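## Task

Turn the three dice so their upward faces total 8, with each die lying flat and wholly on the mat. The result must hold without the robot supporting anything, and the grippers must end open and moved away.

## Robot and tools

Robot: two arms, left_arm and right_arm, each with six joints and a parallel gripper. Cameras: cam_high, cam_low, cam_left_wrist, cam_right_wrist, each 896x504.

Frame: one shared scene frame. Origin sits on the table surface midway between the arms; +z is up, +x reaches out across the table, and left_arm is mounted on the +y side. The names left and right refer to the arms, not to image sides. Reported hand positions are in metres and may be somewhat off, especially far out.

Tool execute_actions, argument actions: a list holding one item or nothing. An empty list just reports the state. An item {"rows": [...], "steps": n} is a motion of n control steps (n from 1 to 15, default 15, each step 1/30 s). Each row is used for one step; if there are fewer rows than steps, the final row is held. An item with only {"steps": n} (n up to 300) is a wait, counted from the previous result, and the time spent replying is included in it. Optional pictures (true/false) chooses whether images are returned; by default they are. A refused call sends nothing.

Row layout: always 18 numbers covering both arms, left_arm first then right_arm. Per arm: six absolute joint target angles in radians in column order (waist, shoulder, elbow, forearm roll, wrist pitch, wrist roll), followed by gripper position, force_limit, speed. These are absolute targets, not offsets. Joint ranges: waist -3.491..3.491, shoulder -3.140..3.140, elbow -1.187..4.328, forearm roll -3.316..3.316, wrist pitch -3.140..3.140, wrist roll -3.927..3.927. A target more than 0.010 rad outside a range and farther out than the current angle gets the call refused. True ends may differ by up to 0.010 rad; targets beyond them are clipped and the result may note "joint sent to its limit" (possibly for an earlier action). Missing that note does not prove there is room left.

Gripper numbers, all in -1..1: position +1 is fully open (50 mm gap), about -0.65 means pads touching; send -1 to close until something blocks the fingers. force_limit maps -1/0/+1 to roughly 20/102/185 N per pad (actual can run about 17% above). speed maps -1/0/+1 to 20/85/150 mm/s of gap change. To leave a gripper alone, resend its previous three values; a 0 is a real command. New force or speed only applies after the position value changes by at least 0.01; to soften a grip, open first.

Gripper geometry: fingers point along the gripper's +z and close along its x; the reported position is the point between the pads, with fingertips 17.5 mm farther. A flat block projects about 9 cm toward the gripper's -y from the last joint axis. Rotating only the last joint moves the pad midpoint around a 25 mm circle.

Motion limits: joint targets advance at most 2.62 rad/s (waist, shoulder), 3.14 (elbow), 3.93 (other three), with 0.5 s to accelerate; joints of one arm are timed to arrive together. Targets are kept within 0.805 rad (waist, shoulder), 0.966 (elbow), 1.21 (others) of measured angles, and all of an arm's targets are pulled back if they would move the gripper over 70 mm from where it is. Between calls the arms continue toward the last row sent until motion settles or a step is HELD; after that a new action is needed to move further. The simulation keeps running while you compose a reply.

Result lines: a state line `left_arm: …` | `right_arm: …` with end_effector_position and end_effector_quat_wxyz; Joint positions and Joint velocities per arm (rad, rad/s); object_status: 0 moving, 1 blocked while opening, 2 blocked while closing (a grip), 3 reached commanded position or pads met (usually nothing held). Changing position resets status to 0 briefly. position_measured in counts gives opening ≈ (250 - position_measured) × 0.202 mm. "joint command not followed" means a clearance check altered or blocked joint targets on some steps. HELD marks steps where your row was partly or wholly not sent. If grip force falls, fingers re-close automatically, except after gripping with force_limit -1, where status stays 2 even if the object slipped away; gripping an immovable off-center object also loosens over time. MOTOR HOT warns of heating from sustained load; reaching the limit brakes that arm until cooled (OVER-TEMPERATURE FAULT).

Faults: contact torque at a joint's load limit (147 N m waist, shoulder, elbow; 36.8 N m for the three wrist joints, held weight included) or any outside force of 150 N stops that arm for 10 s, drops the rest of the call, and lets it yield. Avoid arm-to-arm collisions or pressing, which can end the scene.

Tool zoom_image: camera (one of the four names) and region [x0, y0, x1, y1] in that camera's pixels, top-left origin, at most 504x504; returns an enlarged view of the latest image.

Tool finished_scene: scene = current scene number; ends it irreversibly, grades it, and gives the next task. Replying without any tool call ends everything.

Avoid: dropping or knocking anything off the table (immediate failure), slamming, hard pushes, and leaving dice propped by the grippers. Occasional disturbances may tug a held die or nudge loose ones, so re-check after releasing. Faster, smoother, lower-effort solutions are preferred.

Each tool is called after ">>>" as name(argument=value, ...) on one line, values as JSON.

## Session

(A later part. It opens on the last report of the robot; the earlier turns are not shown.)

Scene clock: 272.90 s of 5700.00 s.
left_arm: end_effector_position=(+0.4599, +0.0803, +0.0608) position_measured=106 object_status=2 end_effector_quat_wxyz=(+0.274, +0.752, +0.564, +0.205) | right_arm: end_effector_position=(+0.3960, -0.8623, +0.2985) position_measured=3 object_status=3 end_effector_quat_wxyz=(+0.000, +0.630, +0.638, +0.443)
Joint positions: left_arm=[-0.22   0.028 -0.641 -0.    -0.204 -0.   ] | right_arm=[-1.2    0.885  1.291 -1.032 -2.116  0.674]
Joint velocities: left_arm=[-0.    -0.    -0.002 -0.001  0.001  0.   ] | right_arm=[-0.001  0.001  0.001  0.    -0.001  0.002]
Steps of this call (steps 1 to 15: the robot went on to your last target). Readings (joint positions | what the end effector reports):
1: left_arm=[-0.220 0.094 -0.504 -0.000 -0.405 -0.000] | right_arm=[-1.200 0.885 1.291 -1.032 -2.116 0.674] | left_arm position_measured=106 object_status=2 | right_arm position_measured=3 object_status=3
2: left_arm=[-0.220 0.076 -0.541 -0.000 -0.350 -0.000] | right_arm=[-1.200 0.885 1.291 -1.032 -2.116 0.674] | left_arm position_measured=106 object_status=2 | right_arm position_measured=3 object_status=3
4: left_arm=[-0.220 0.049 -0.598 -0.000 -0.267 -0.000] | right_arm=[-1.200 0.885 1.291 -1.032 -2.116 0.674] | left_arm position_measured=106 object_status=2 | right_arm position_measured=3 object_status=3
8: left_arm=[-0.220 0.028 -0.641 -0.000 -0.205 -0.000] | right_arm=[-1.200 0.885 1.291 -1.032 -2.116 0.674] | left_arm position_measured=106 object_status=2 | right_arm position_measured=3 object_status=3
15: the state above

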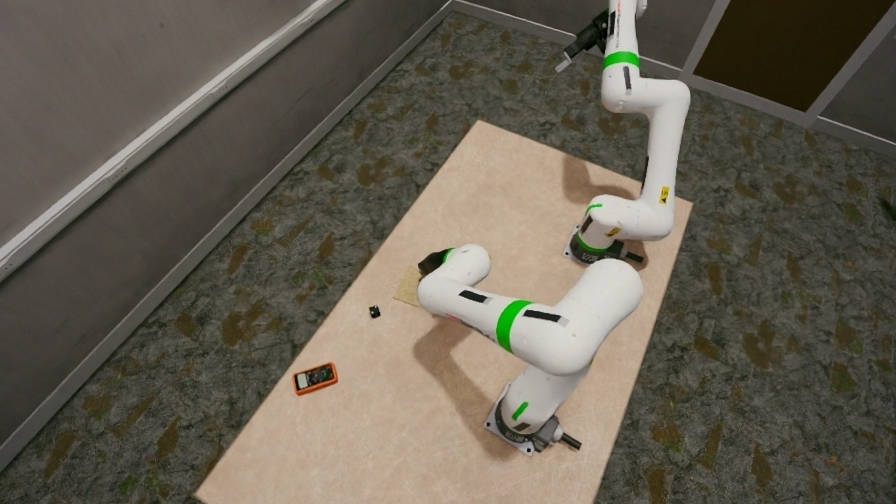

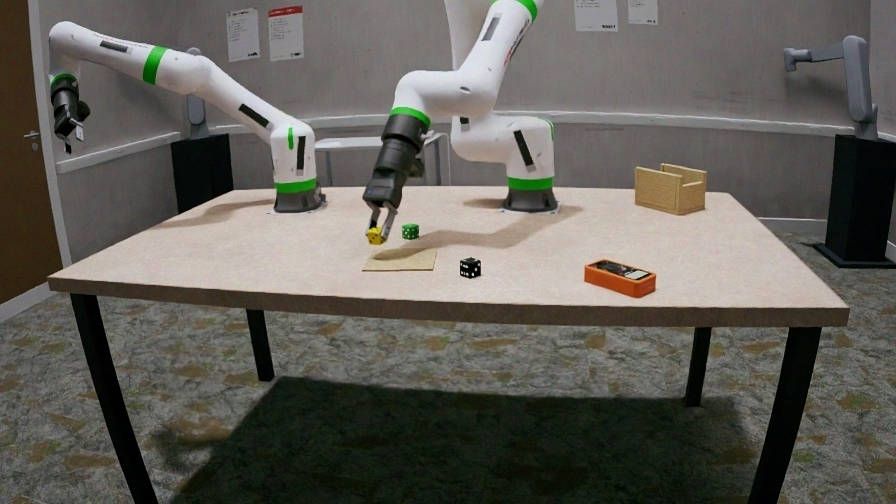

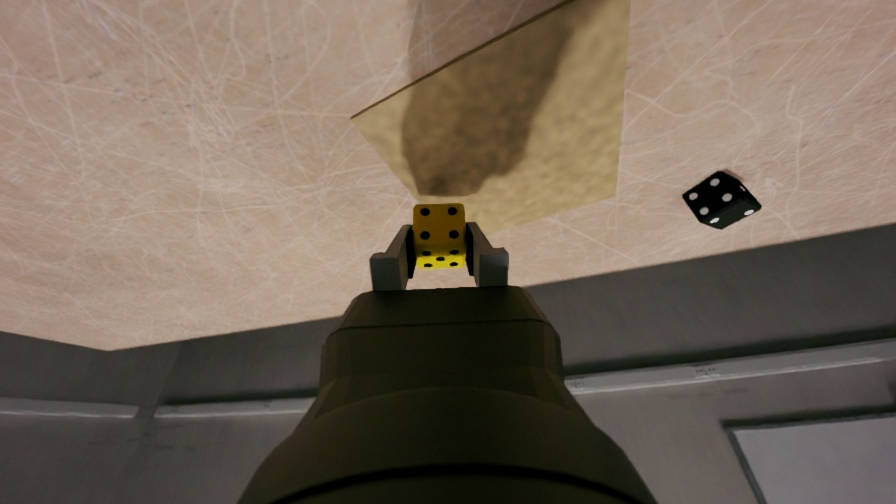

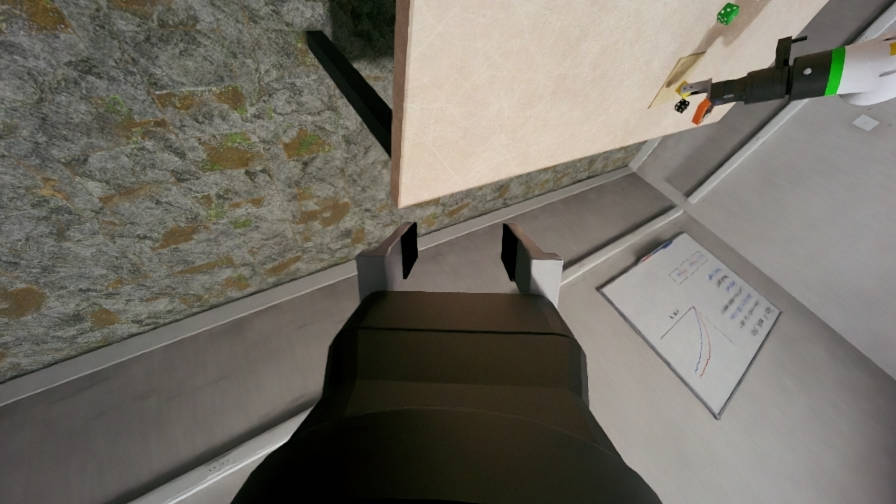

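>>> execute_actions(actions=[{"rows":[[-0.22,0.096,-0.671,0,-0.106,0,-1,-0.5,0,-1.2,0.885,1.291,-1.032,-2.116,0.674,1,0,0]],"steps":12}], pictures=false)

>>> execute_actions(actions=[{"rows":[[-0.22,0.096,-0.671,0,-0.106,0,1,-0.5,0,-1.2,0.885,1.291,-1.032,-2.116,0.674,1,0,0]],"steps":10}], pictures=false)

>>> execute_actions(actions=[{"rows":[[-0.22,0.028,-0.641,0,-0.204,0,1,-0.5,0,-1.2,0.885,1.291,-1.032,-2.116,0.674,1,0,0]],"steps":10}], pictures=false)

>>> execute_actions(actions=[{"rows":[[-0.22,0.25,-0.15,0,-1.171,0,1,-0.5,0,-1.2,0.885,1.291,-1.032,-2.116,0.674,1,0,0]],"steps":15}], pictures=false)

>>> execute_actions(actions=[{"steps":10}])

Scene clock: 284.10 s of 5700.00 s.
left_arm: end_effector_position=(+0.4602, +0.0802, +0.0277) position_measured=106 object_status=2 end_effector_quat_wxyz=(+0.274, +0.752, +0.564, +0.205) | right_arm: end_effector_position=(+0.3960, -0.8623, +0.2985) position_measured=3 object_status=3 end_effector_quat_wxyz=(+0.000, +0.630, +0.638, +0.443)
Joint positions: left_arm=[-0.22   0.095 -0.671  0.    -0.106 -0.   ] | right_arm=[-1.2    0.885  1.291 -1.032 -2.116  0.674]
Joint velocities: left_arm=[ 0.     0.003 -0.001  0.001  0.001 -0.   ] | right_arm=[ 0.001 -0.001 -0.     0.     0.001  0.   ]
Steps of this call (steps 1 to 15: the robot went on to your last target; steps 16 to 90: nothing new was sent; then 7.80 s passed at rest; steps 91 to 102: all 12 steps of this action). Readings (joint positions | what the end effector reports):
91: left_arm=[-0.220 0.028 -0.641 0.000 -0.204 -0.000] | right_arm=[-1.200 0.885 1.291 -1.032 -2.116 0.674] | left_arm position_measured=106 object_status=2 | right_arm position_measured=3 object_status=3
92: left_arm=[-0.220 0.031 -0.642 0.000 -0.199 -0.000] | right_arm=[-1.200 0.885 1.291 -1.032 -2.116 0.674] | left_arm position_measured=106 object_status=2 | right_arm position_measured=3 object_status=3
94: left_arm=[-0.220 0.055 -0.653 0.000 -0.164 -0.000] | right_arm=[-1.200 0.885 1.291 -1.032 -2.116 0.674] | left_arm position_measured=106 object_status=2 | right_arm position_measured=3 object_status=3
98: left_arm=[-0.220 0.095 -0.671 0.000 -0.107 -0.000] | right_arm=[-1.200 0.885 1.291 -1.032 -2.116 0.674] | left_arm position_measured=106 object_status=2 | right_arm position_measured=3 object_status=3
102: the state above

Scene clock: 284.43 s of 5700.00 s.
left_arm: end_effector_position=(+0.4598, +0.0804, +0.0270) position_measured=3 object_status=0 end_effector_quat_wxyz=(+0.273, +0.752, +0.564, +0.205) | right_arm: end_effector_position=(+0.3960, -0.8623, +0.2985) position_measured=3 object_status=3 end_effector_quat_wxyz=(+0.000, +0.630, +0.638, +0.443)
Joint positions: left_arm=[-0.22   0.096 -0.671  0.    -0.106 -0.   ] | right_arm=[-1.2    0.885  1.291 -1.032 -2.116  0.674]
Joint velocities: left_arm=[-0.    -0.002  0.001  0.    -0.001  0.   ] | right_arm=[ 0.001 -0.002  0.    -0.    -0.    -0.003]
Steps of this call (steps 1 to 10: all 10 steps of this action). Readings (joint positions | what the end effector reports):
1: left_arm=[-0.220 0.096 -0.671 0.000 -0.106 -0.000] | right_arm=[-1.200 0.885 1.291 -1.032 -2.116 0.674] | left_arm position_measured=99 object_status=0 | right_arm position_measured=3 object_status=3
2: left_arm=[-0.220 0.097 -0.671 0.000 -0.106 -0.000] | right_arm=[-1.200 0.885 1.291 -1.032 -2.116 0.674] | left_arm position_measured=85 object_status=0 | right_arm position_measured=3 object_status=3
4: left_arm=[-0.220 0.097 -0.671 0.000 -0.106 -0.000] | right_arm=[-1.200 0.885 1.291 -1.032 -2.116 0.674] | left_arm position_measured=57 object_status=0 | right_arm position_measured=3 object_status=3
8: left_arm=[-0.220 0.096 -0.671 0.000 -0.106 -0.000] | right_arm=[-1.200 0.885 1.291 -1.032 -2.116 0.674] | left_arm position_measured=6 object_status=0 | right_arm position_measured=3 object_status=3
10: the state above

Scene clock: 284.77 s of 5700.00 s.
left_arm: end_effector_position=(+0.4599, +0.0803, +0.0607) position_measured=3 object_status=3 end_effector_quat_wxyz=(+0.274, +0.752, +0.564, +0.205) | right_arm: end_effector_position=(+0.3960, -0.8623, +0.2985) position_measured=3 object_status=3 end_effector_quat_wxyz=(+0.000, +0.630, +0.638, +0.443)
Joint positions: left_arm=[-0.22   0.028 -0.641 -0.    -0.204 -0.   ] | right_arm=[-1.2    0.885  1.291 -1.032 -2.116  0.674]
Joint velocities: left_arm=[ 0.     0.    -0.002 -0.    -0.001 -0.001] | right_arm=[ 0.    -0.     0.001 -0.001 -0.001  0.   ]
Steps of this call (steps 1 to 10: all 10 steps of this action). Readings (joint positions | what the end effector reports):
1: left_arm=[-0.220 0.096 -0.671 0.000 -0.106 -0.000] | right_arm=[-1.200 0.885 1.291 -1.032 -2.116 0.674] | left_arm position_measured=3 object_status=0 | right_arm position_measured=3 object_status=3
2: left_arm=[-0.220 0.093 -0.670 -0.000 -0.111 -0.000] | right_arm=[-1.200 0.885 1.291 -1.032 -2.116 0.674] | left_arm position_measured=3 object_status=0 | right_arm position_measured=3 object_status=3
4: left_arm=[-0.220 0.069 -0.659 -0.000 -0.146 -0.000] | right_arm=[-1.200 0.885 1.291 -1.032 -2.116 0.674] | left_arm position_measured=3 object_status=0 | right_arm position_measured=3 object_status=3
8: left_arm=[-0.220 0.028 -0.641 -0.000 -0.203 -0.000] | right_arm=[-1.200 0.885 1.291 -1.032 -2.116 0.674] | left_arm position_measured=3 object_status=3 | right_arm position_measured=3 object_status=3
10: the state above

Scene clock: 285.27 s of 5700.00 s.
left_arm: end_effector_position=(+0.4145, +0.0936, +0.0671) position_measured=3 object_status=3 end_effector_quat_wxyz=(+0.062, +0.798, +0.598, +0.046) | right_arm: end_effector_position=(+0.3960, -0.8623, +0.2985) position_measured=3 object_status=3 end_effector_quat_wxyz=(+0.000, +0.630, +0.638, +0.443)
Joint positions: left_arm=[-0.22   0.202 -0.26  -0.    -0.954 -0.   ] | right_arm=[-1.2    0.885  1.291 -1.032 -2.116  0.674]
Joint velocities: left_arm=[ 0.     0.401  0.919  0.001 -1.804  0.   ] | right_arm=[-0.     0.    -0.001  0.001 -0.    -0.001]
Steps of this call (steps 1 to 15: all 15 steps of this action). Readings (joint positions | what the end effector reports):
1: left_arm=[-0.220 0.028 -0.641 -0.000 -0.204 -0.000] | right_arm=[-1.200 0.885 1.291 -1.032 -2.116 0.674] | left_arm position_measured=3 object_status=3 | right_arm position_measured=3 object_status=3
2: left_arm=[-0.220 0.029 -0.638 -0.000 -0.210 -0.000] | right_arm=[-1.200 0.885 1.291 -1.032 -2.116 0.674] | left_arm position_measured=3 object_status=3 | right_arm position_measured=3 object_status=3
4: left_arm=[-0.220 0.039 -0.620 -0.000 -0.245 -0.000] | right_arm=[-1.200 0.885 1.291 -1.032 -2.116 0.674] | left_arm position_measured=3 object_status=3 | right_arm position_measured=3 object_status=3
8: left_arm=[-0.220 0.081 -0.531 -0.000 -0.421 -0.000] | right_arm=[-1.200 0.885 1.291 -1.032 -2.116 0.674] | left_arm position_measured=3 object_status=3 | right_arm position_measured=3 object_status=3
15: the state above

Scene clock: 285.60 s of 5700.00 s.
left_arm: end_effector_position=(+0.3946, +0.0994, +0.0868) position_measured=3 object_status=3 end_effector_quat_wxyz=(-0.000, +0.800, +0.600, -0.000) | right_arm: end_effector_position=(+0.3960, -0.8623, +0.2985) position_measured=3 object_status=3 end_effector_quat_wxyz=(+0.000, +0.630, +0.638, +0.443)
Joint positions: left_arm=[-0.22   0.25  -0.15  -0.    -1.171 -0.   ] | right_arm=[-1.2    0.885  1.291 -1.032 -2.116  0.674]
Joint velocities: left_arm=[ 0.     0.     0.002 -0.    -0.002  0.   ] | right_arm=[ 0.     0.001 -0.001 -0.    -0.001  0.002]
Steps of this call (steps 1 to 10: the robot went on to your last target). Readings (joint positions | what the end effector reports):
1: left_arm=[-0.220 0.215 -0.231 -0.000 -1.011 -0.000] | right_arm=[-1.200 0.885 1.291 -1.032 -2.116 0.674] | left_arm position_measured=3 object_status=3 | right_arm position_measured=3 object_status=3
2: left_arm=[-0.220 0.225 -0.206 -0.000 -1.059 -0.000] | right_arm=[-1.200 0.885 1.291 -1.032 -2.116 0.674] | left_arm position_measured=3 object_status=3 | right_arm position_measured=3 object_status=3
4: left_arm=[-0.220 0.241 -0.171 -0.000 -1.130 -0.000] | right_arm=[-1.200 0.885 1.291 -1.032 -2.116 0.674] | left_arm position_measured=3 object_status=3 | right_arm position_measured=3 object_status=3
8: left_arm=[-0.220 0.250 -0.150 -0.000 -1.171 -0.000] | right_arm=[-1.200 0.885 1.291 -1.032 -2.116 0.674] | left_arm position_measured=3 object_status=3 | right_arm position_measured=3 object_status=3
10: the state above

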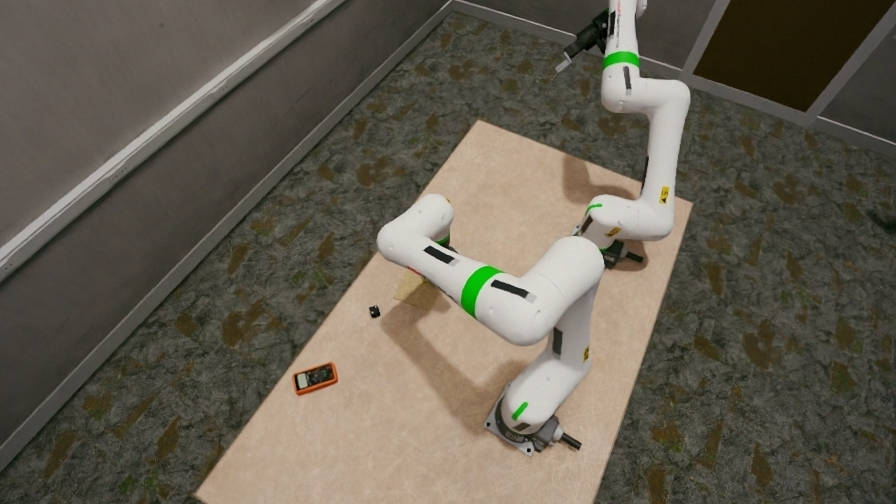

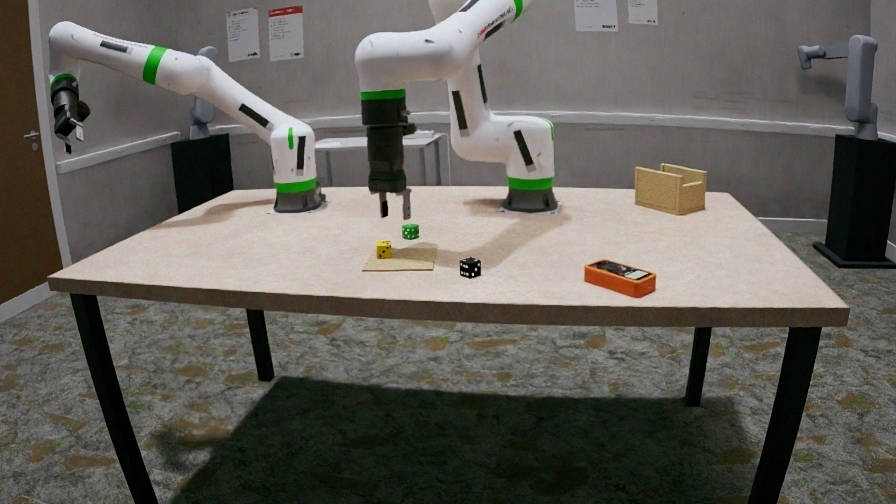

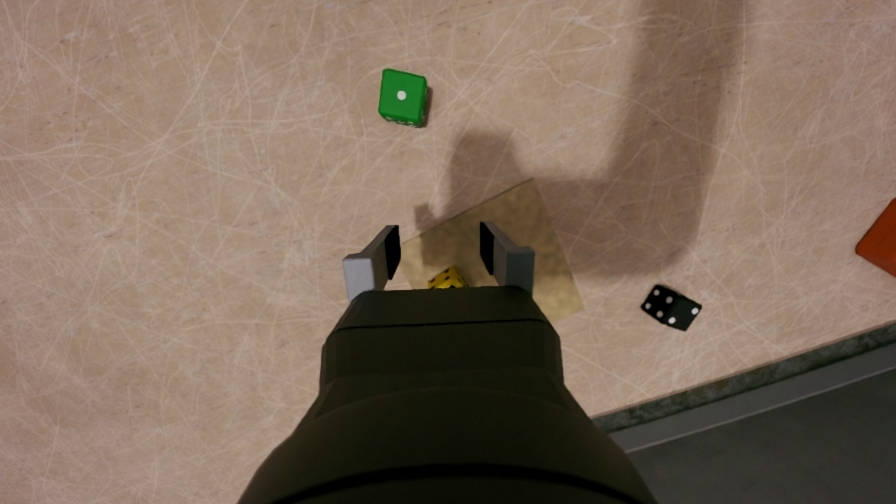

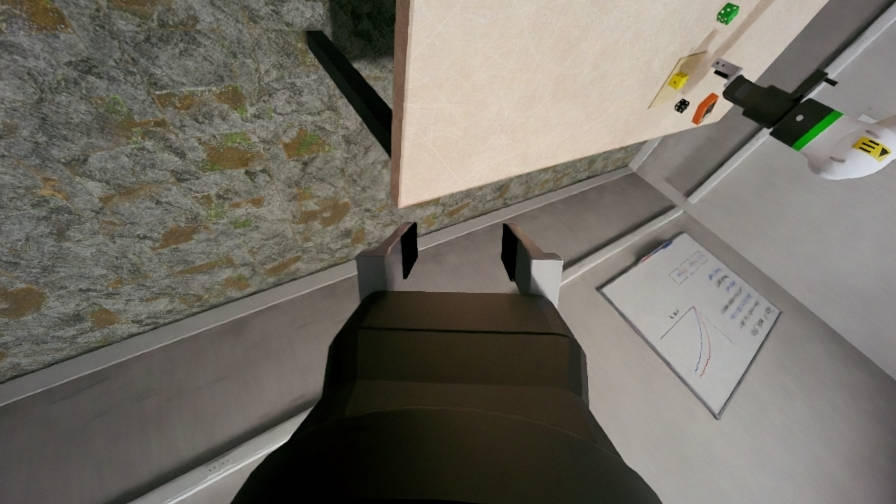

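>>> execute_actions(actions=[{"rows":[[-0.286,0.131,-0.38,0,-1.06,-0.104,1,-0.5,0,-1.2,0.885,1.291,-1.032,-2.116,0.674,1,0,0],[-0.286,0.131,-0.38,0,-1.06,-0.104,1,-0.5,0,-1.2,0.885,1.291,-1.032,-2.116,0.674,1,0,0],[-0.286,0.131,-0.38,0,-1.06,-0.104,1,-0.5,0,-1.2,0.885,1.291,-1.032,-2.116,0.674,1,0,0],[-0.286,0.131,-0.38,0,-1.06,-0.104,1,-0.5,0,-1.2,0.885,1.291,-1.032,-2.116,0.674,1,0,0],[-0.286,0.131,-0.38,0,-1.06,-0.104,1,-0.5,0,-1.2,0.885,1.291,-1.032,-2.116,0.674,1,0,0],[-0.286,0.131,-0.38,0,-1.06,-0.104,1,-0.5,0,-1.2,0.885,1.291,-1.032,-2.116,0.674,1,0,0],[-0.286,0.131,-0.402,0,-1.038,-0.104,1,-0.5,0,-1.2,0.885,1.291,-1.032,-2.116,0.674,1,0,0]],"steps":15}])

Scene clock: 301.80 s of 5700.00 s.
left_arm: end_effector_position=(+0.3088, +0.1000, +0.0451) position_measured=3 object_status=3 end_effector_quat_wxyz=(+0.000, +0.848, +0.530, -0.000) | right_arm: end_effector_position=(+0.3960, -0.8623, +0.2985) position_measured=3 object_status=3 end_effector_quat_wxyz=(+0.000, +0.630, +0.638, +0.443)
Joint positions: left_arm=[-0.286  0.131 -0.402  0.    -1.038 -0.104] | right_arm=[-1.2    0.885  1.291 -1.032 -2.116  0.674]
Joint velocities: left_arm=[ 0.    -0.    -0.002  0.     0.    -0.001] | right_arm=[ 0.     0.001  0.    -0.001 -0.001 -0.001]
Steps of this call (steps 1 to 30: the robot went on to your last target; steps 31 to 90: nothing new was sent; then 12.70 s passed at rest; steps 91 to 105: all 15 steps of this action). Readings (joint positions | what the end effector reports):
91: left_arm=[-0.220 0.250 -0.150 0.000 -1.171 -0.000] | right_arm=[-1.200 0.885 1.291 -1.032 -2.116 0.674] | left_arm position_measured=3 object_status=3 | right_arm position_measured=3 object_status=3
92: left_arm=[-0.221 0.248 -0.154 0.000 -1.169 -0.002] | right_arm=[-1.200 0.885 1.291 -1.032 -2.116 0.674] | left_arm position_measured=3 object_status=3 | right_arm position_measured=3 object_status=3
94: left_arm=[-0.229 0.233 -0.182 0.000 -1.155 -0.015] | right_arm=[-1.200 0.885 1.291 -1.032 -2.116 0.674] | left_arm position_measured=3 object_status=3 | right_arm position_measured=3 object_status=3
98: left_arm=[-0.266 0.168 -0.310 0.000 -1.093 -0.071] | right_arm=[-1.200 0.885 1.291 -1.032 -2.116 0.674] | left_arm position_measured=3 object_status=3 | right_arm position_measured=3 object_status=3
105: the state above

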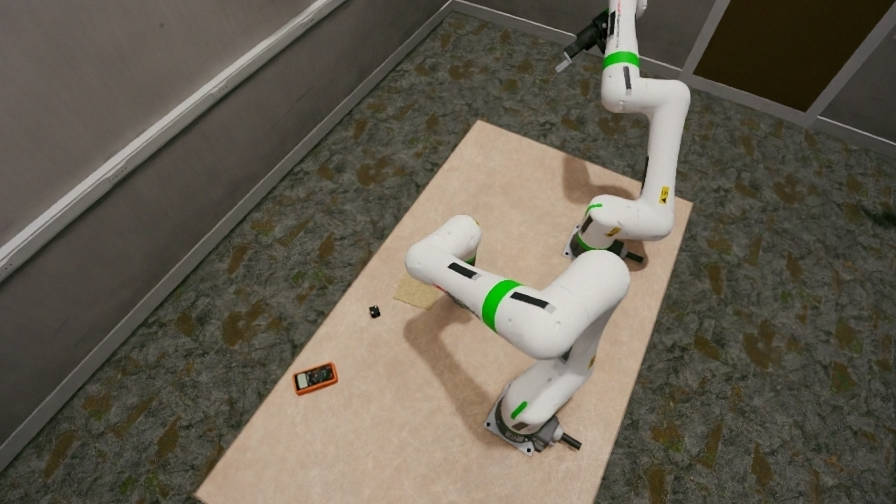

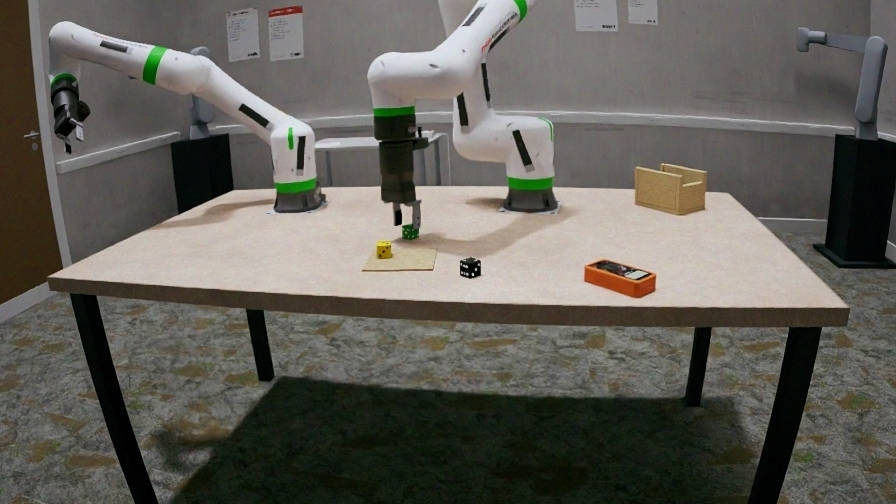

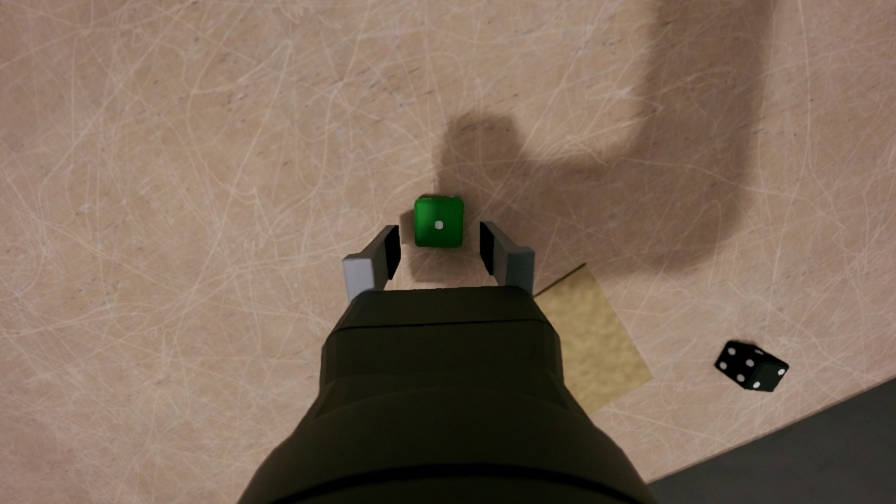

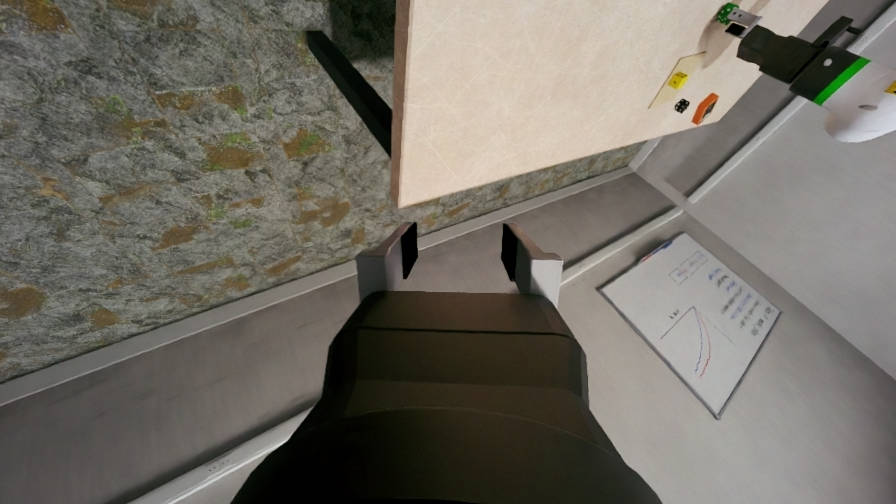

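>>> execute_actions(actions=[{"rows":[[-0.286,0.162,-0.434,0,-0.975,-0.104,1,-0.5,0,-1.2,0.885,1.291,-1.032,-2.116,0.674,1,0,0]],"steps":10}], pictures=false)

>>> execute_actions(actions=[{"rows":[[-0.286,0.162,-0.434,0,-0.975,-0.104,-1,-0.5,0,-1.2,0.885,1.291,-1.032,-2.116,0.674,1,0,0]],"steps":12}], pictures=false)

>>> execute_actions(actions=[{"rows":[[-0.286,0.12,-0.39,0,-1.06,-0.104,-1,-0.5,0,-1.2,0.885,1.291,-1.032,-2.116,0.674,1,0,0]],"steps":8}], pictures=false)

>>> execute_actions(actions=[{"rows":[[-0.11,0.317,-0.131,0,-1.123,0.31,-1,-0.5,0,-1.2,0.885,1.291,-1.032,-2.116,0.674,1,0,0]],"steps":15}], pictures=false)

>>> execute_actions(actions=[{"steps":5}])

Scene clock: 325.87 s of 5700.00 s.
left_arm: end_effector_position=(+0.3068, +0.1008, +0.0203) position_measured=3 object_status=3 end_effector_quat_wxyz=(-0.000, +0.848, +0.530, +0.000) | right_arm: end_effector_position=(+0.3960, -0.8623, +0.2985) position_measured=3 object_status=3 end_effector_quat_wxyz=(+0.000, +0.630, +0.638, +0.443)
Joint positions: left_arm=[-0.286  0.162 -0.434 -0.    -0.975 -0.104] | right_arm=[-1.2    0.885  1.291 -1.032 -2.116  0.674]
Joint velocities: left_arm=[ 0.     0.     0.001  0.001 -0.    -0.   ] | right_arm=[-0.001  0.    -0.    -0.    -0.     0.001]
Steps of this call (steps 1 to 15: the robot went on to your last target; steps 16 to 90: nothing new was sent; then 20.73 s passed at rest; steps 91 to 100: all 10 steps of this action). Readings (joint positions | what the end effector reports):
91: left_arm=[-0.286 0.131 -0.402 0.000 -1.038 -0.104] | right_arm=[-1.200 0.885 1.291 -1.032 -2.116 0.674] | left_arm position_measured=3 object_status=3 | right_arm position_measured=3 object_status=3
92: left_arm=[-0.286 0.133 -0.405 -0.000 -1.032 -0.104] | right_arm=[-1.200 0.885 1.291 -1.032 -2.116 0.674] | left_arm position_measured=3 object_status=3 | right_arm position_measured=3 object_status=3
94: left_arm=[-0.286 0.149 -0.421 -0.000 -1.000 -0.104] | right_arm=[-1.200 0.885 1.291 -1.032 -2.116 0.674] | left_arm position_measured=3 object_status=3 | right_arm position_measured=3 object_status=3
98: left_arm=[-0.286 0.162 -0.434 -0.000 -0.975 -0.104] | right_arm=[-1.200 0.885 1.291 -1.032 -2.116 0.674] | left_arm position_measured=3 object_status=3 | right_arm position_measured=3 object_status=3
100: the state above

Scene clock: 326.27 s of 5700.00 s.
left_arm: end_effector_position=(+0.3068, +0.1007, +0.0203) position_measured=106 object_status=0 end_effector_quat_wxyz=(-0.000, +0.848, +0.530, -0.000) | right_arm: end_effector_position=(+0.3960, -0.8623, +0.2985) position_measured=3 object_status=3 end_effector_quat_wxyz=(+0.000, +0.630, +0.638, +0.443)
Joint positions: left_arm=[-0.286  0.162 -0.434 -0.    -0.975 -0.104] | right_arm=[-1.2    0.885  1.291 -1.032 -2.116  0.674]
Joint velocities: left_arm=[-0.    -0.     0.001  0.    -0.001  0.   ] | right_arm=[-0.     0.    -0.    -0.    -0.001  0.   ]
Steps of this call (steps 1 to 12: all 12 steps of this action). Readings (joint positions | what the end effector reports):
1: left_arm=[-0.286 0.162 -0.434 -0.000 -0.975 -0.104] | right_arm=[-1.200 0.885 1.291 -1.032 -2.116 0.674] | left_arm position_measured=10 object_status=0 | right_arm position_measured=3 object_status=3
2: left_arm=[-0.286 0.162 -0.434 -0.000 -0.975 -0.104] | right_arm=[-1.200 0.885 1.291 -1.032 -2.116 0.674] | left_arm position_measured=24 object_status=0 | right_arm position_measured=3 object_status=3
4: left_arm=[-0.286 0.162 -0.434 -0.000 -0.975 -0.104] | right_arm=[-1.200 0.885 1.291 -1.032 -2.116 0.674] | left_arm position_measured=52 object_status=0 | right_arm position_measured=3 object_status=3
8: left_arm=[-0.286 0.162 -0.434 -0.000 -0.975 -0.104] | right_arm=[-1.200 0.885 1.291 -1.032 -2.116 0.674] | left_arm position_measured=106 object_status=0 | right_arm position_measured=3 object_status=3
12: the state above

Scene clock: 326.53 s of 5700.00 s.
left_arm: end_effector_position=(+0.3094, +0.0997, +0.0541) position_measured=106 object_status=2 end_effector_quat_wxyz=(+0.000, +0.848, +0.530, +0.000) | right_arm: end_effector_position=(+0.3960, -0.8623, +0.2985) position_measured=3 object_status=3 end_effector_quat_wxyz=(+0.000, +0.630, +0.638, +0.443)
Joint positions: left_arm=[-0.286  0.12  -0.39   0.    -1.06  -0.104] | right_arm=[-1.2    0.885  1.291 -1.032 -2.116  0.674]
Joint velocities: left_arm=[-0.    -0.    -0.002 -0.    -0.015  0.   ] | right_arm=[-0.001 -0.    -0.    -0.001 -0.001  0.   ]
Steps of this call (steps 1 to 8: all 8 steps of this action). Readings (joint positions | what the end effector reports):
1: left_arm=[-0.286 0.162 -0.434 -0.000 -0.975 -0.104] | right_arm=[-1.200 0.885 1.291 -1.032 -2.116 0.674] | left_arm position_measured=106 object_status=0 | right_arm position_measured=3 object_status=3
2: left_arm=[-0.286 0.160 -0.432 -0.000 -0.980 -0.104] | right_arm=[-1.200 0.885 1.291 -1.032 -2.116 0.674] | left_arm position_measured=106 object_status=2 | right_arm position_measured=3 object_status=3
4: left_arm=[-0.286 0.142 -0.414 -0.000 -1.015 -0.104] | right_arm=[-1.200 0.885 1.291 -1.032 -2.116 0.674] | left_arm position_measured=106 object_status=2 | right_arm position_measured=3 object_status=3
8: the state above

Scene clock: 327.03 s of 5700.00 s.
left_arm: end_effector_position=(+0.4370, +0.1356, +0.0603) position_measured=106 object_status=2 end_effector_quat_wxyz=(-0.000, +0.659, +0.752, -0.000) | right_arm: end_effector_position=(+0.3960, -0.8623, +0.2985) position_measured=3 object_status=3 end_effector_quat_wxyz=(+0.000, +0.630, +0.638, +0.443)
Joint positions: left_arm=[-0.111  0.316 -0.133 -0.    -1.123  0.307] | right_arm=[-1.2    0.885  1.291 -1.032 -2.116  0.674]
Joint velocities: left_arm=[ 0.066  0.075  0.098  0.    -0.023  0.157] | right_arm=[-0.002 -0.001  0.001  0.    -0.    -0.   ]
Steps of this call (steps 1 to 15: all 15 steps of this action). Readings (joint positions | what the end effector reports):
1: left_arm=[-0.286 0.120 -0.390 0.000 -1.060 -0.104] | right_arm=[-1.200 0.885 1.291 -1.032 -2.116 0.674] | left_arm position_measured=106 object_status=2 | right_arm position_measured=3 object_status=3
2: left_arm=[-0.284 0.123 -0.387 0.000 -1.061 -0.099] | right_arm=[-1.200 0.885 1.291 -1.032 -2.116 0.674] | left_arm position_measured=106 object_status=2 | right_arm position_measured=3 object_status=3
4: left_arm=[-0.269 0.140 -0.365 0.000 -1.066 -0.063] | right_arm=[-1.200 0.885 1.291 -1.032 -2.116 0.674] | left_arm position_measured=106 object_status=2 | right_arm position_measured=3 object_status=3
8: left_arm=[-0.201 0.216 -0.265 0.000 -1.090 0.096] | right_arm=[-1.200 0.885 1.291 -1.032 -2.116 0.674] | left_arm position_measured=106 object_status=2 | right_arm position_measured=3 object_status=3
15: the state above

Scene clock: 327.20 s of 5700.00 s.
left_arm: end_effector_position=(+0.4377, +0.1359, +0.0603) position_measured=106 object_status=2 end_effector_quat_wxyz=(-0.000, +0.658, +0.753, -0.000) | right_arm: end_effector_position=(+0.3960, -0.8623, +0.2985) position_measured=3 object_status=3 end_effector_quat_wxyz=(+0.000, +0.630, +0.638, +0.443)
Joint positions: left_arm=[-0.11   0.317 -0.131 -0.    -1.123  0.31 ] | right_arm=[-1.2    0.885  1.291 -1.032 -2.116  0.674]
Joint velocities: left_arm=[ 0.002  0.001  0.003 -0.002 -0.     0.   ] | right_arm=[-0.002  0.     0.     0.001  0.    -0.   ]
Steps of this call (steps 1 to 5: the robot went on to your last target). Readings (joint positions | what the end effector reports):
1: left_arm=[-0.110 0.317 -0.131 -0.000 -1.123 0.309] | right_arm=[-1.200 0.885 1.291 -1.032 -2.116 0.674] | left_arm position_measured=106 object_status=2 | right_arm position_measured=3 object_status=3
2: left_arm=[-0.110 0.317 -0.131 -0.000 -1.123 0.310] | right_arm=[-1.200 0.885 1.291 -1.032 -2.116 0.674] | left_arm position_measured=106 object_status=2 | right_arm position_measured=3 object_status=3
4: left_arm=[-0.110 0.317 -0.131 -0.000 -1.123 0.310] | right_arm=[-1.200 0.885 1.291 -1.032 -2.116 0.674] | left_arm position_measured=106 object_status=2 | right_arm position_measured=3 object_status=3
5: the state above

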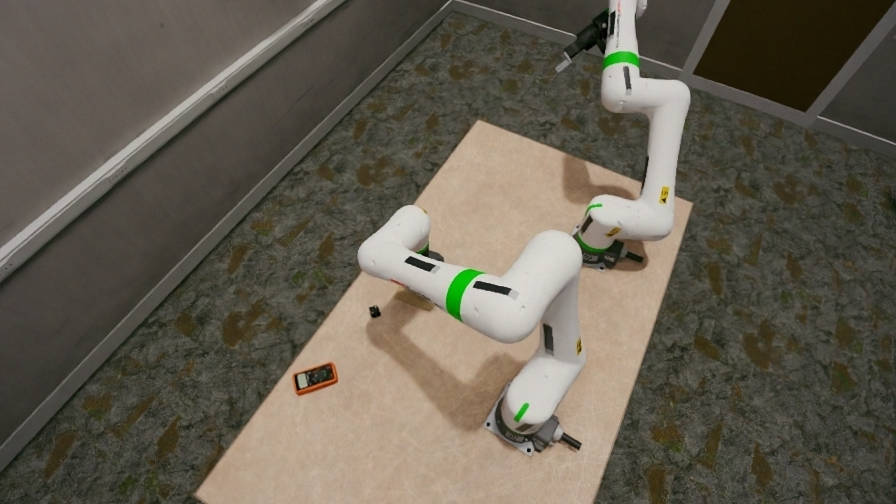

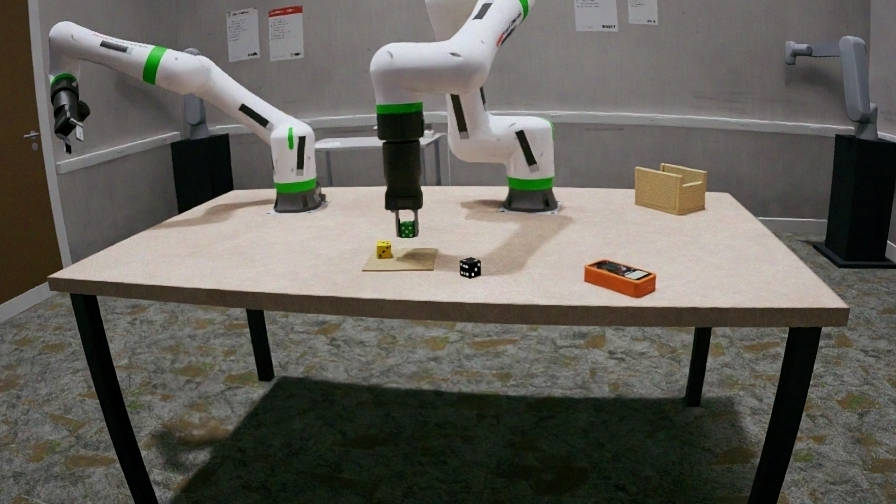

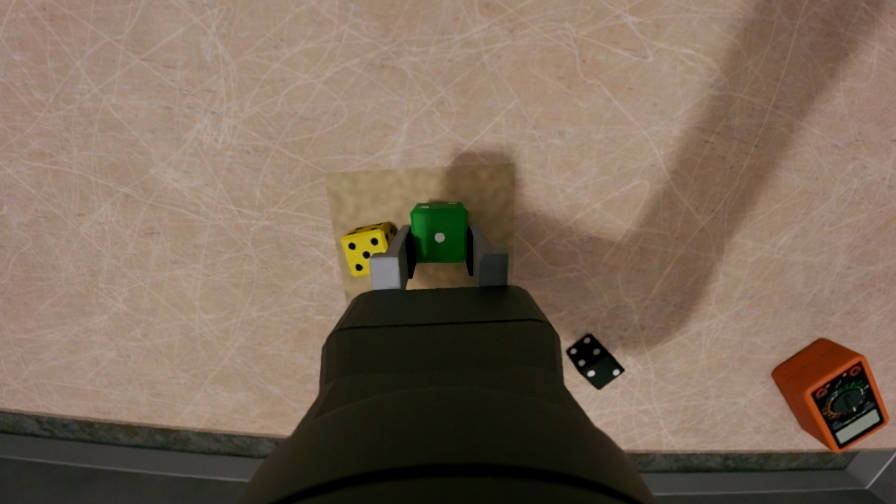

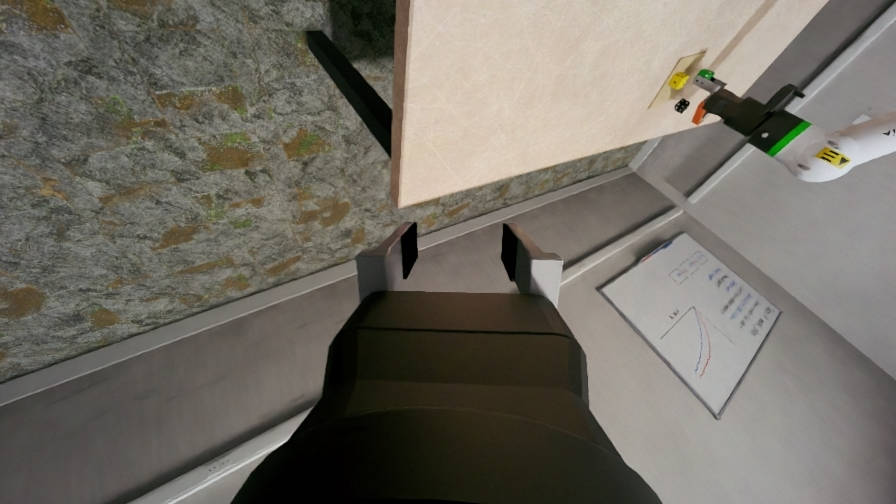

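>>> execute_actions(actions=[{"rows":[[-0.082,0.281,-0.179,0,-1.111,0.282,-1,-0.5,0,-1.2,0.885,1.291,-1.032,-2.116,0.674,1,0,0]],"steps":8}], pictures=false)

>>> execute_actions(actions=[{"rows":[[-0.082,0.324,-0.2175,0,-1.029,0.282,-1,-0.5,0,-1.2,0.885,1.291,-1.032,-2.116,0.674,1,0,0]],"steps":11}], pictures=false)

>>> execute_actions(actions=[{"rows":[[-0.082,0.324,-0.2175,0,-1.029,0.282,0.7,-0.5,0,-1.2,0.885,1.291,-1.032,-2.116,0.674,1,0,0]],"steps":8}], pictures=false)

>>> execute_actions(actions=[{"rows":[[-0.082,0.26,-0.15,0,-1.161,0.282,0.7,-0.5,0,-1.2,0.885,1.291,-1.032,-2.116,0.674,1,0,0]],"steps":12}])

Scene clock: 345.17 s of 5700.00 s.
left_arm: end_effector_position=(+0.4276, +0.1519, +0.0601) position_measured=106 object_status=2 end_effector_quat_wxyz=(-0.000, +0.657, +0.753, -0.000) | right_arm: end_effector_position=(+0.3960, -0.8623, +0.2985) position_measured=3 object_status=3 end_effector_quat_wxyz=(+0.000, +0.630, +0.638, +0.443)
Joint positions: left_arm=[-0.082  0.281 -0.179  0.    -1.111  0.282] | right_arm=[-1.2    0.885  1.291 -1.032 -2.116  0.674]
Joint velocities: left_arm=[-0.001 -0.    -0.001  0.001  0.    -0.002] | right_arm=[ 0.001 -0.001 -0.    -0.002 -0.     0.   ]
Steps of this call (steps 1 to 15: the robot went on to your last target; steps 16 to 90: nothing new was sent; then 14.70 s passed at rest; steps 91 to 98: all 8 steps of this action). Readings (joint positions | what the end effector reports):
91: left_arm=[-0.110 0.317 -0.131 -0.000 -1.123 0.310] | right_arm=[-1.200 0.885 1.291 -1.032 -2.116 0.674] | left_arm position_measured=106 object_status=2 | right_arm position_measured=3 object_status=3
92: left_arm=[-0.107 0.314 -0.135 0.000 -1.122 0.308] | right_arm=[-1.200 0.885 1.291 -1.032 -2.116 0.674] | left_arm position_measured=106 object_status=2 | right_arm position_measured=3 object_status=3
94: left_arm=[-0.092 0.295 -0.160 0.000 -1.116 0.293] | right_arm=[-1.200 0.885 1.291 -1.032 -2.116 0.674] | left_arm position_measured=106 object_status=2 | right_arm position_measured=3 object_status=3
98: the state above

Scene clock: 345.53 s of 5700.00 s.
left_arm: end_effector_position=(+0.4277, +0.1519, +0.0241) position_measured=106 object_status=2 end_effector_quat_wxyz=(+0.000, +0.657, +0.753, +0.000) | right_arm: end_effector_position=(+0.3960, -0.8623, +0.2985) position_measured=3 object_status=3 end_effector_quat_wxyz=(+0.000, +0.630, +0.638, +0.443)
Joint positions: left_arm=[-0.082  0.324 -0.217  0.    -1.029  0.282] | right_arm=[-1.2    0.885  1.291 -1.032 -2.116  0.674]
Joint velocities: left_arm=[ 0.    -0.     0.001 -0.    -0.002 -0.001] | right_arm=[ 0.001  0.     0.     0.    -0.    -0.   ]
Steps of this call (steps 1 to 11: all 11 steps of this action). Readings (joint positions | what the end effector reports):
1: left_arm=[-0.082 0.281 -0.179 0.000 -1.111 0.282] | right_arm=[-1.200 0.885 1.291 -1.032 -2.116 0.674] | left_arm position_measured=106 object_status=2 | right_arm position_measured=3 object_status=3
2: left_arm=[-0.082 0.283 -0.181 0.000 -1.105 0.282] | right_arm=[-1.200 0.885 1.291 -1.032 -2.116 0.674] | left_arm position_measured=106 object_status=2 | right_arm position_measured=3 object_status=3
4: left_arm=[-0.082 0.302 -0.198 0.000 -1.070 0.282] | right_arm=[-1.200 0.885 1.291 -1.032 -2.116 0.674] | left_arm position_measured=106 object_status=2 | right_arm position_measured=3 object_status=3
8: left_arm=[-0.082 0.324 -0.217 0.000 -1.029 0.282] | right_arm=[-1.200 0.885 1.291 -1.032 -2.116 0.674] | left_arm position_measured=106 object_status=2 | right_arm position_measured=3 object_status=3
11: the state above

Scene clock: 345.80 s of 5700.00 s.
left_arm: end_effector_position=(+0.4277, +0.1519, +0.0241) position_measured=48 object_status=0 end_effector_quat_wxyz=(+0.000, +0.657, +0.753, +0.000) | right_arm: end_effector_position=(+0.3960, -0.8623, +0.2985) position_measured=3 object_status=3 end_effector_quat_wxyz=(+0.000, +0.630, +0.638, +0.443)
Joint positions: left_arm=[-0.082  0.324 -0.217  0.    -1.029  0.282] | right_arm=[-1.2    0.885  1.291 -1.032 -2.116  0.674]
Joint velocities: left_arm=[-0.001 -0.     0.001 -0.001  0.    -0.   ] | right_arm=[-0.    -0.001  0.001  0.001  0.    -0.   ]
Steps of this call (steps 1 to 8: all 8 steps of this action). Readings (joint positions | what the end effector reports):
1: left_arm=[-0.082 0.324 -0.217 0.000 -1.029 0.282] | right_arm=[-1.200 0.885 1.291 -1.032 -2.116 0.674] | left_arm position_measured=99 object_status=0 | right_arm position_measured=3 object_status=3
2: left_arm=[-0.082 0.324 -0.217 0.000 -1.029 0.282] | right_arm=[-1.200 0.885 1.291 -1.032 -2.116 0.674] | left_arm position_measured=85 object_status=0 | right_arm position_measured=3 object_status=3
4: left_arm=[-0.082 0.324 -0.217 0.000 -1.029 0.282] | right_arm=[-1.200 0.885 1.291 -1.032 -2.116 0.674] | left_arm position_measured=57 object_status=0 | right_arm position_measured=3 object_status=3
8: the state above

Scene clock: 346.20 s of 5700.00 s.
left_arm: end_effector_position=(+0.4282, +0.1519, +0.0818) position_measured=48 object_status=3 end_effector_quat_wxyz=(-0.000, +0.657, +0.753, -0.000) | right_arm: end_effector_position=(+0.3960, -0.8623, +0.2985) position_measured=3 object_status=3 end_effector_quat_wxyz=(+0.000, +0.630, +0.638, +0.443)
Joint positions: left_arm=[-0.082  0.26  -0.15  -0.    -1.161  0.282] | right_arm=[-1.2    0.885  1.291 -1.032 -2.116  0.674]
Joint velocities: left_arm=[ 0.    -0.    -0.001 -0.    -0.003  0.   ] | right_arm=[ 0.     0.001  0.001 -0.     0.001 -0.002]
Steps of this call (steps 1 to 12: all 12 steps of this action). Readings (joint positions | what the end effector reports):
1: left_arm=[-0.082 0.324 -0.217 0.000 -1.029 0.282] | right_arm=[-1.200 0.885 1.291 -1.032 -2.116 0.674] | left_arm position_measured=48 object_status=0 | right_arm position_measured=3 object_status=3
2: left_arm=[-0.082 0.322 -0.216 -0.000 -1.034 0.282] | right_arm=[-1.200 0.885 1.291 -1.032 -2.116 0.674] | left_arm position_measured=48 object_status=0 | right_arm position_measured=3 object_status=3
4: left_arm=[-0.082 0.305 -0.197 -0.000 -1.070 0.282] | right_arm=[-1.200 0.885 1.291 -1.032 -2.116 0.674] | left_arm position_measured=48 object_status=3 | right_arm position_measured=3 object_status=3
8: left_arm=[-0.082 0.261 -0.152 -0.000 -1.157 0.282] | right_arm=[-1.200 0.885 1.291 -1.032 -2.116 0.674] | left_arm position_measured=48 object_status=3 | right_arm position_measured=3 object_status=3
12: the state above

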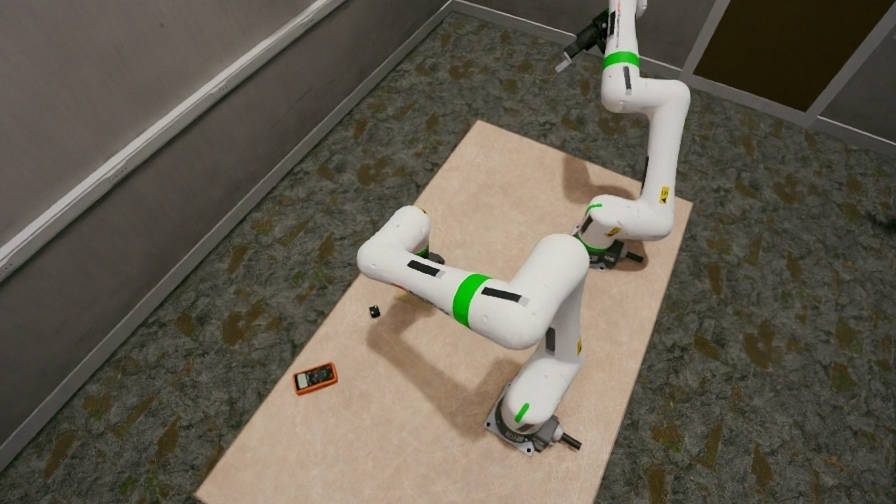

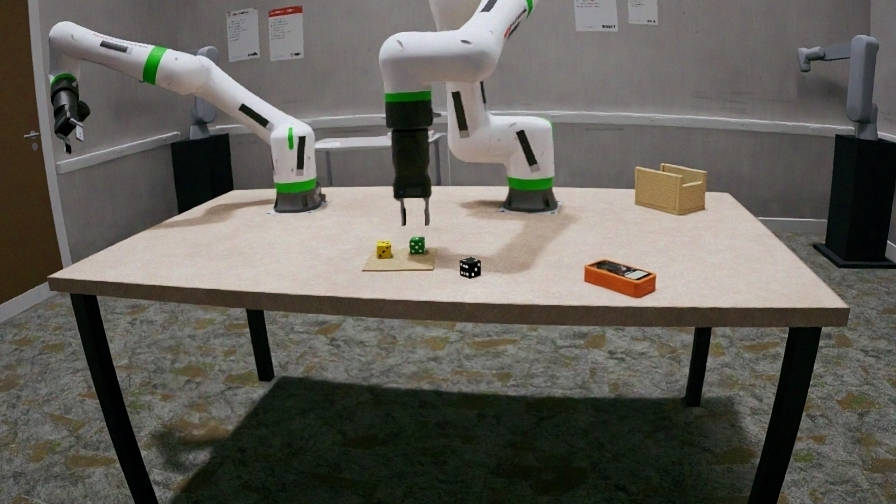

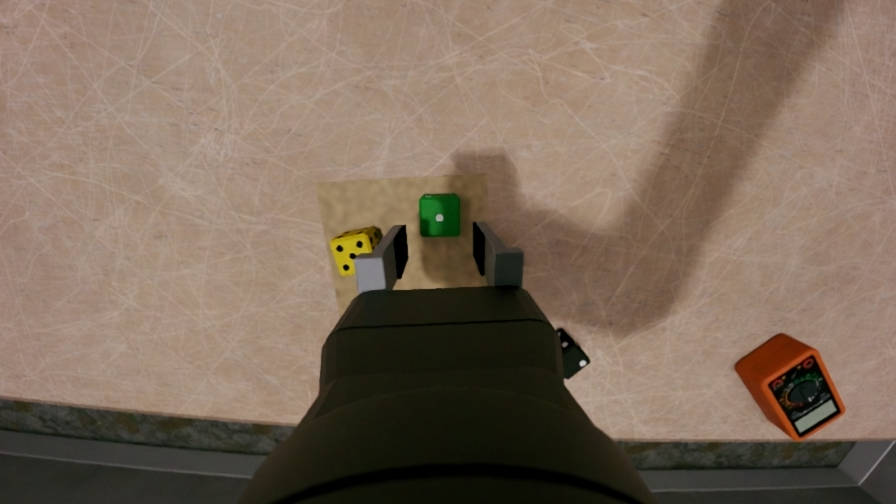

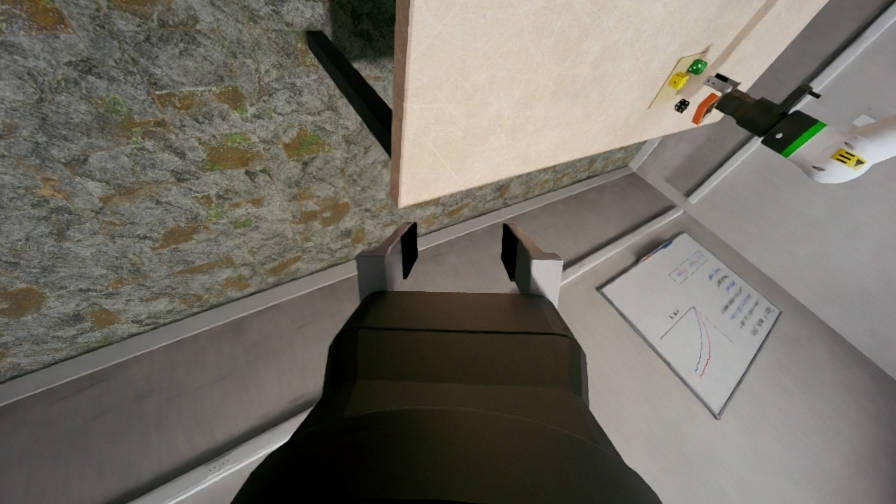

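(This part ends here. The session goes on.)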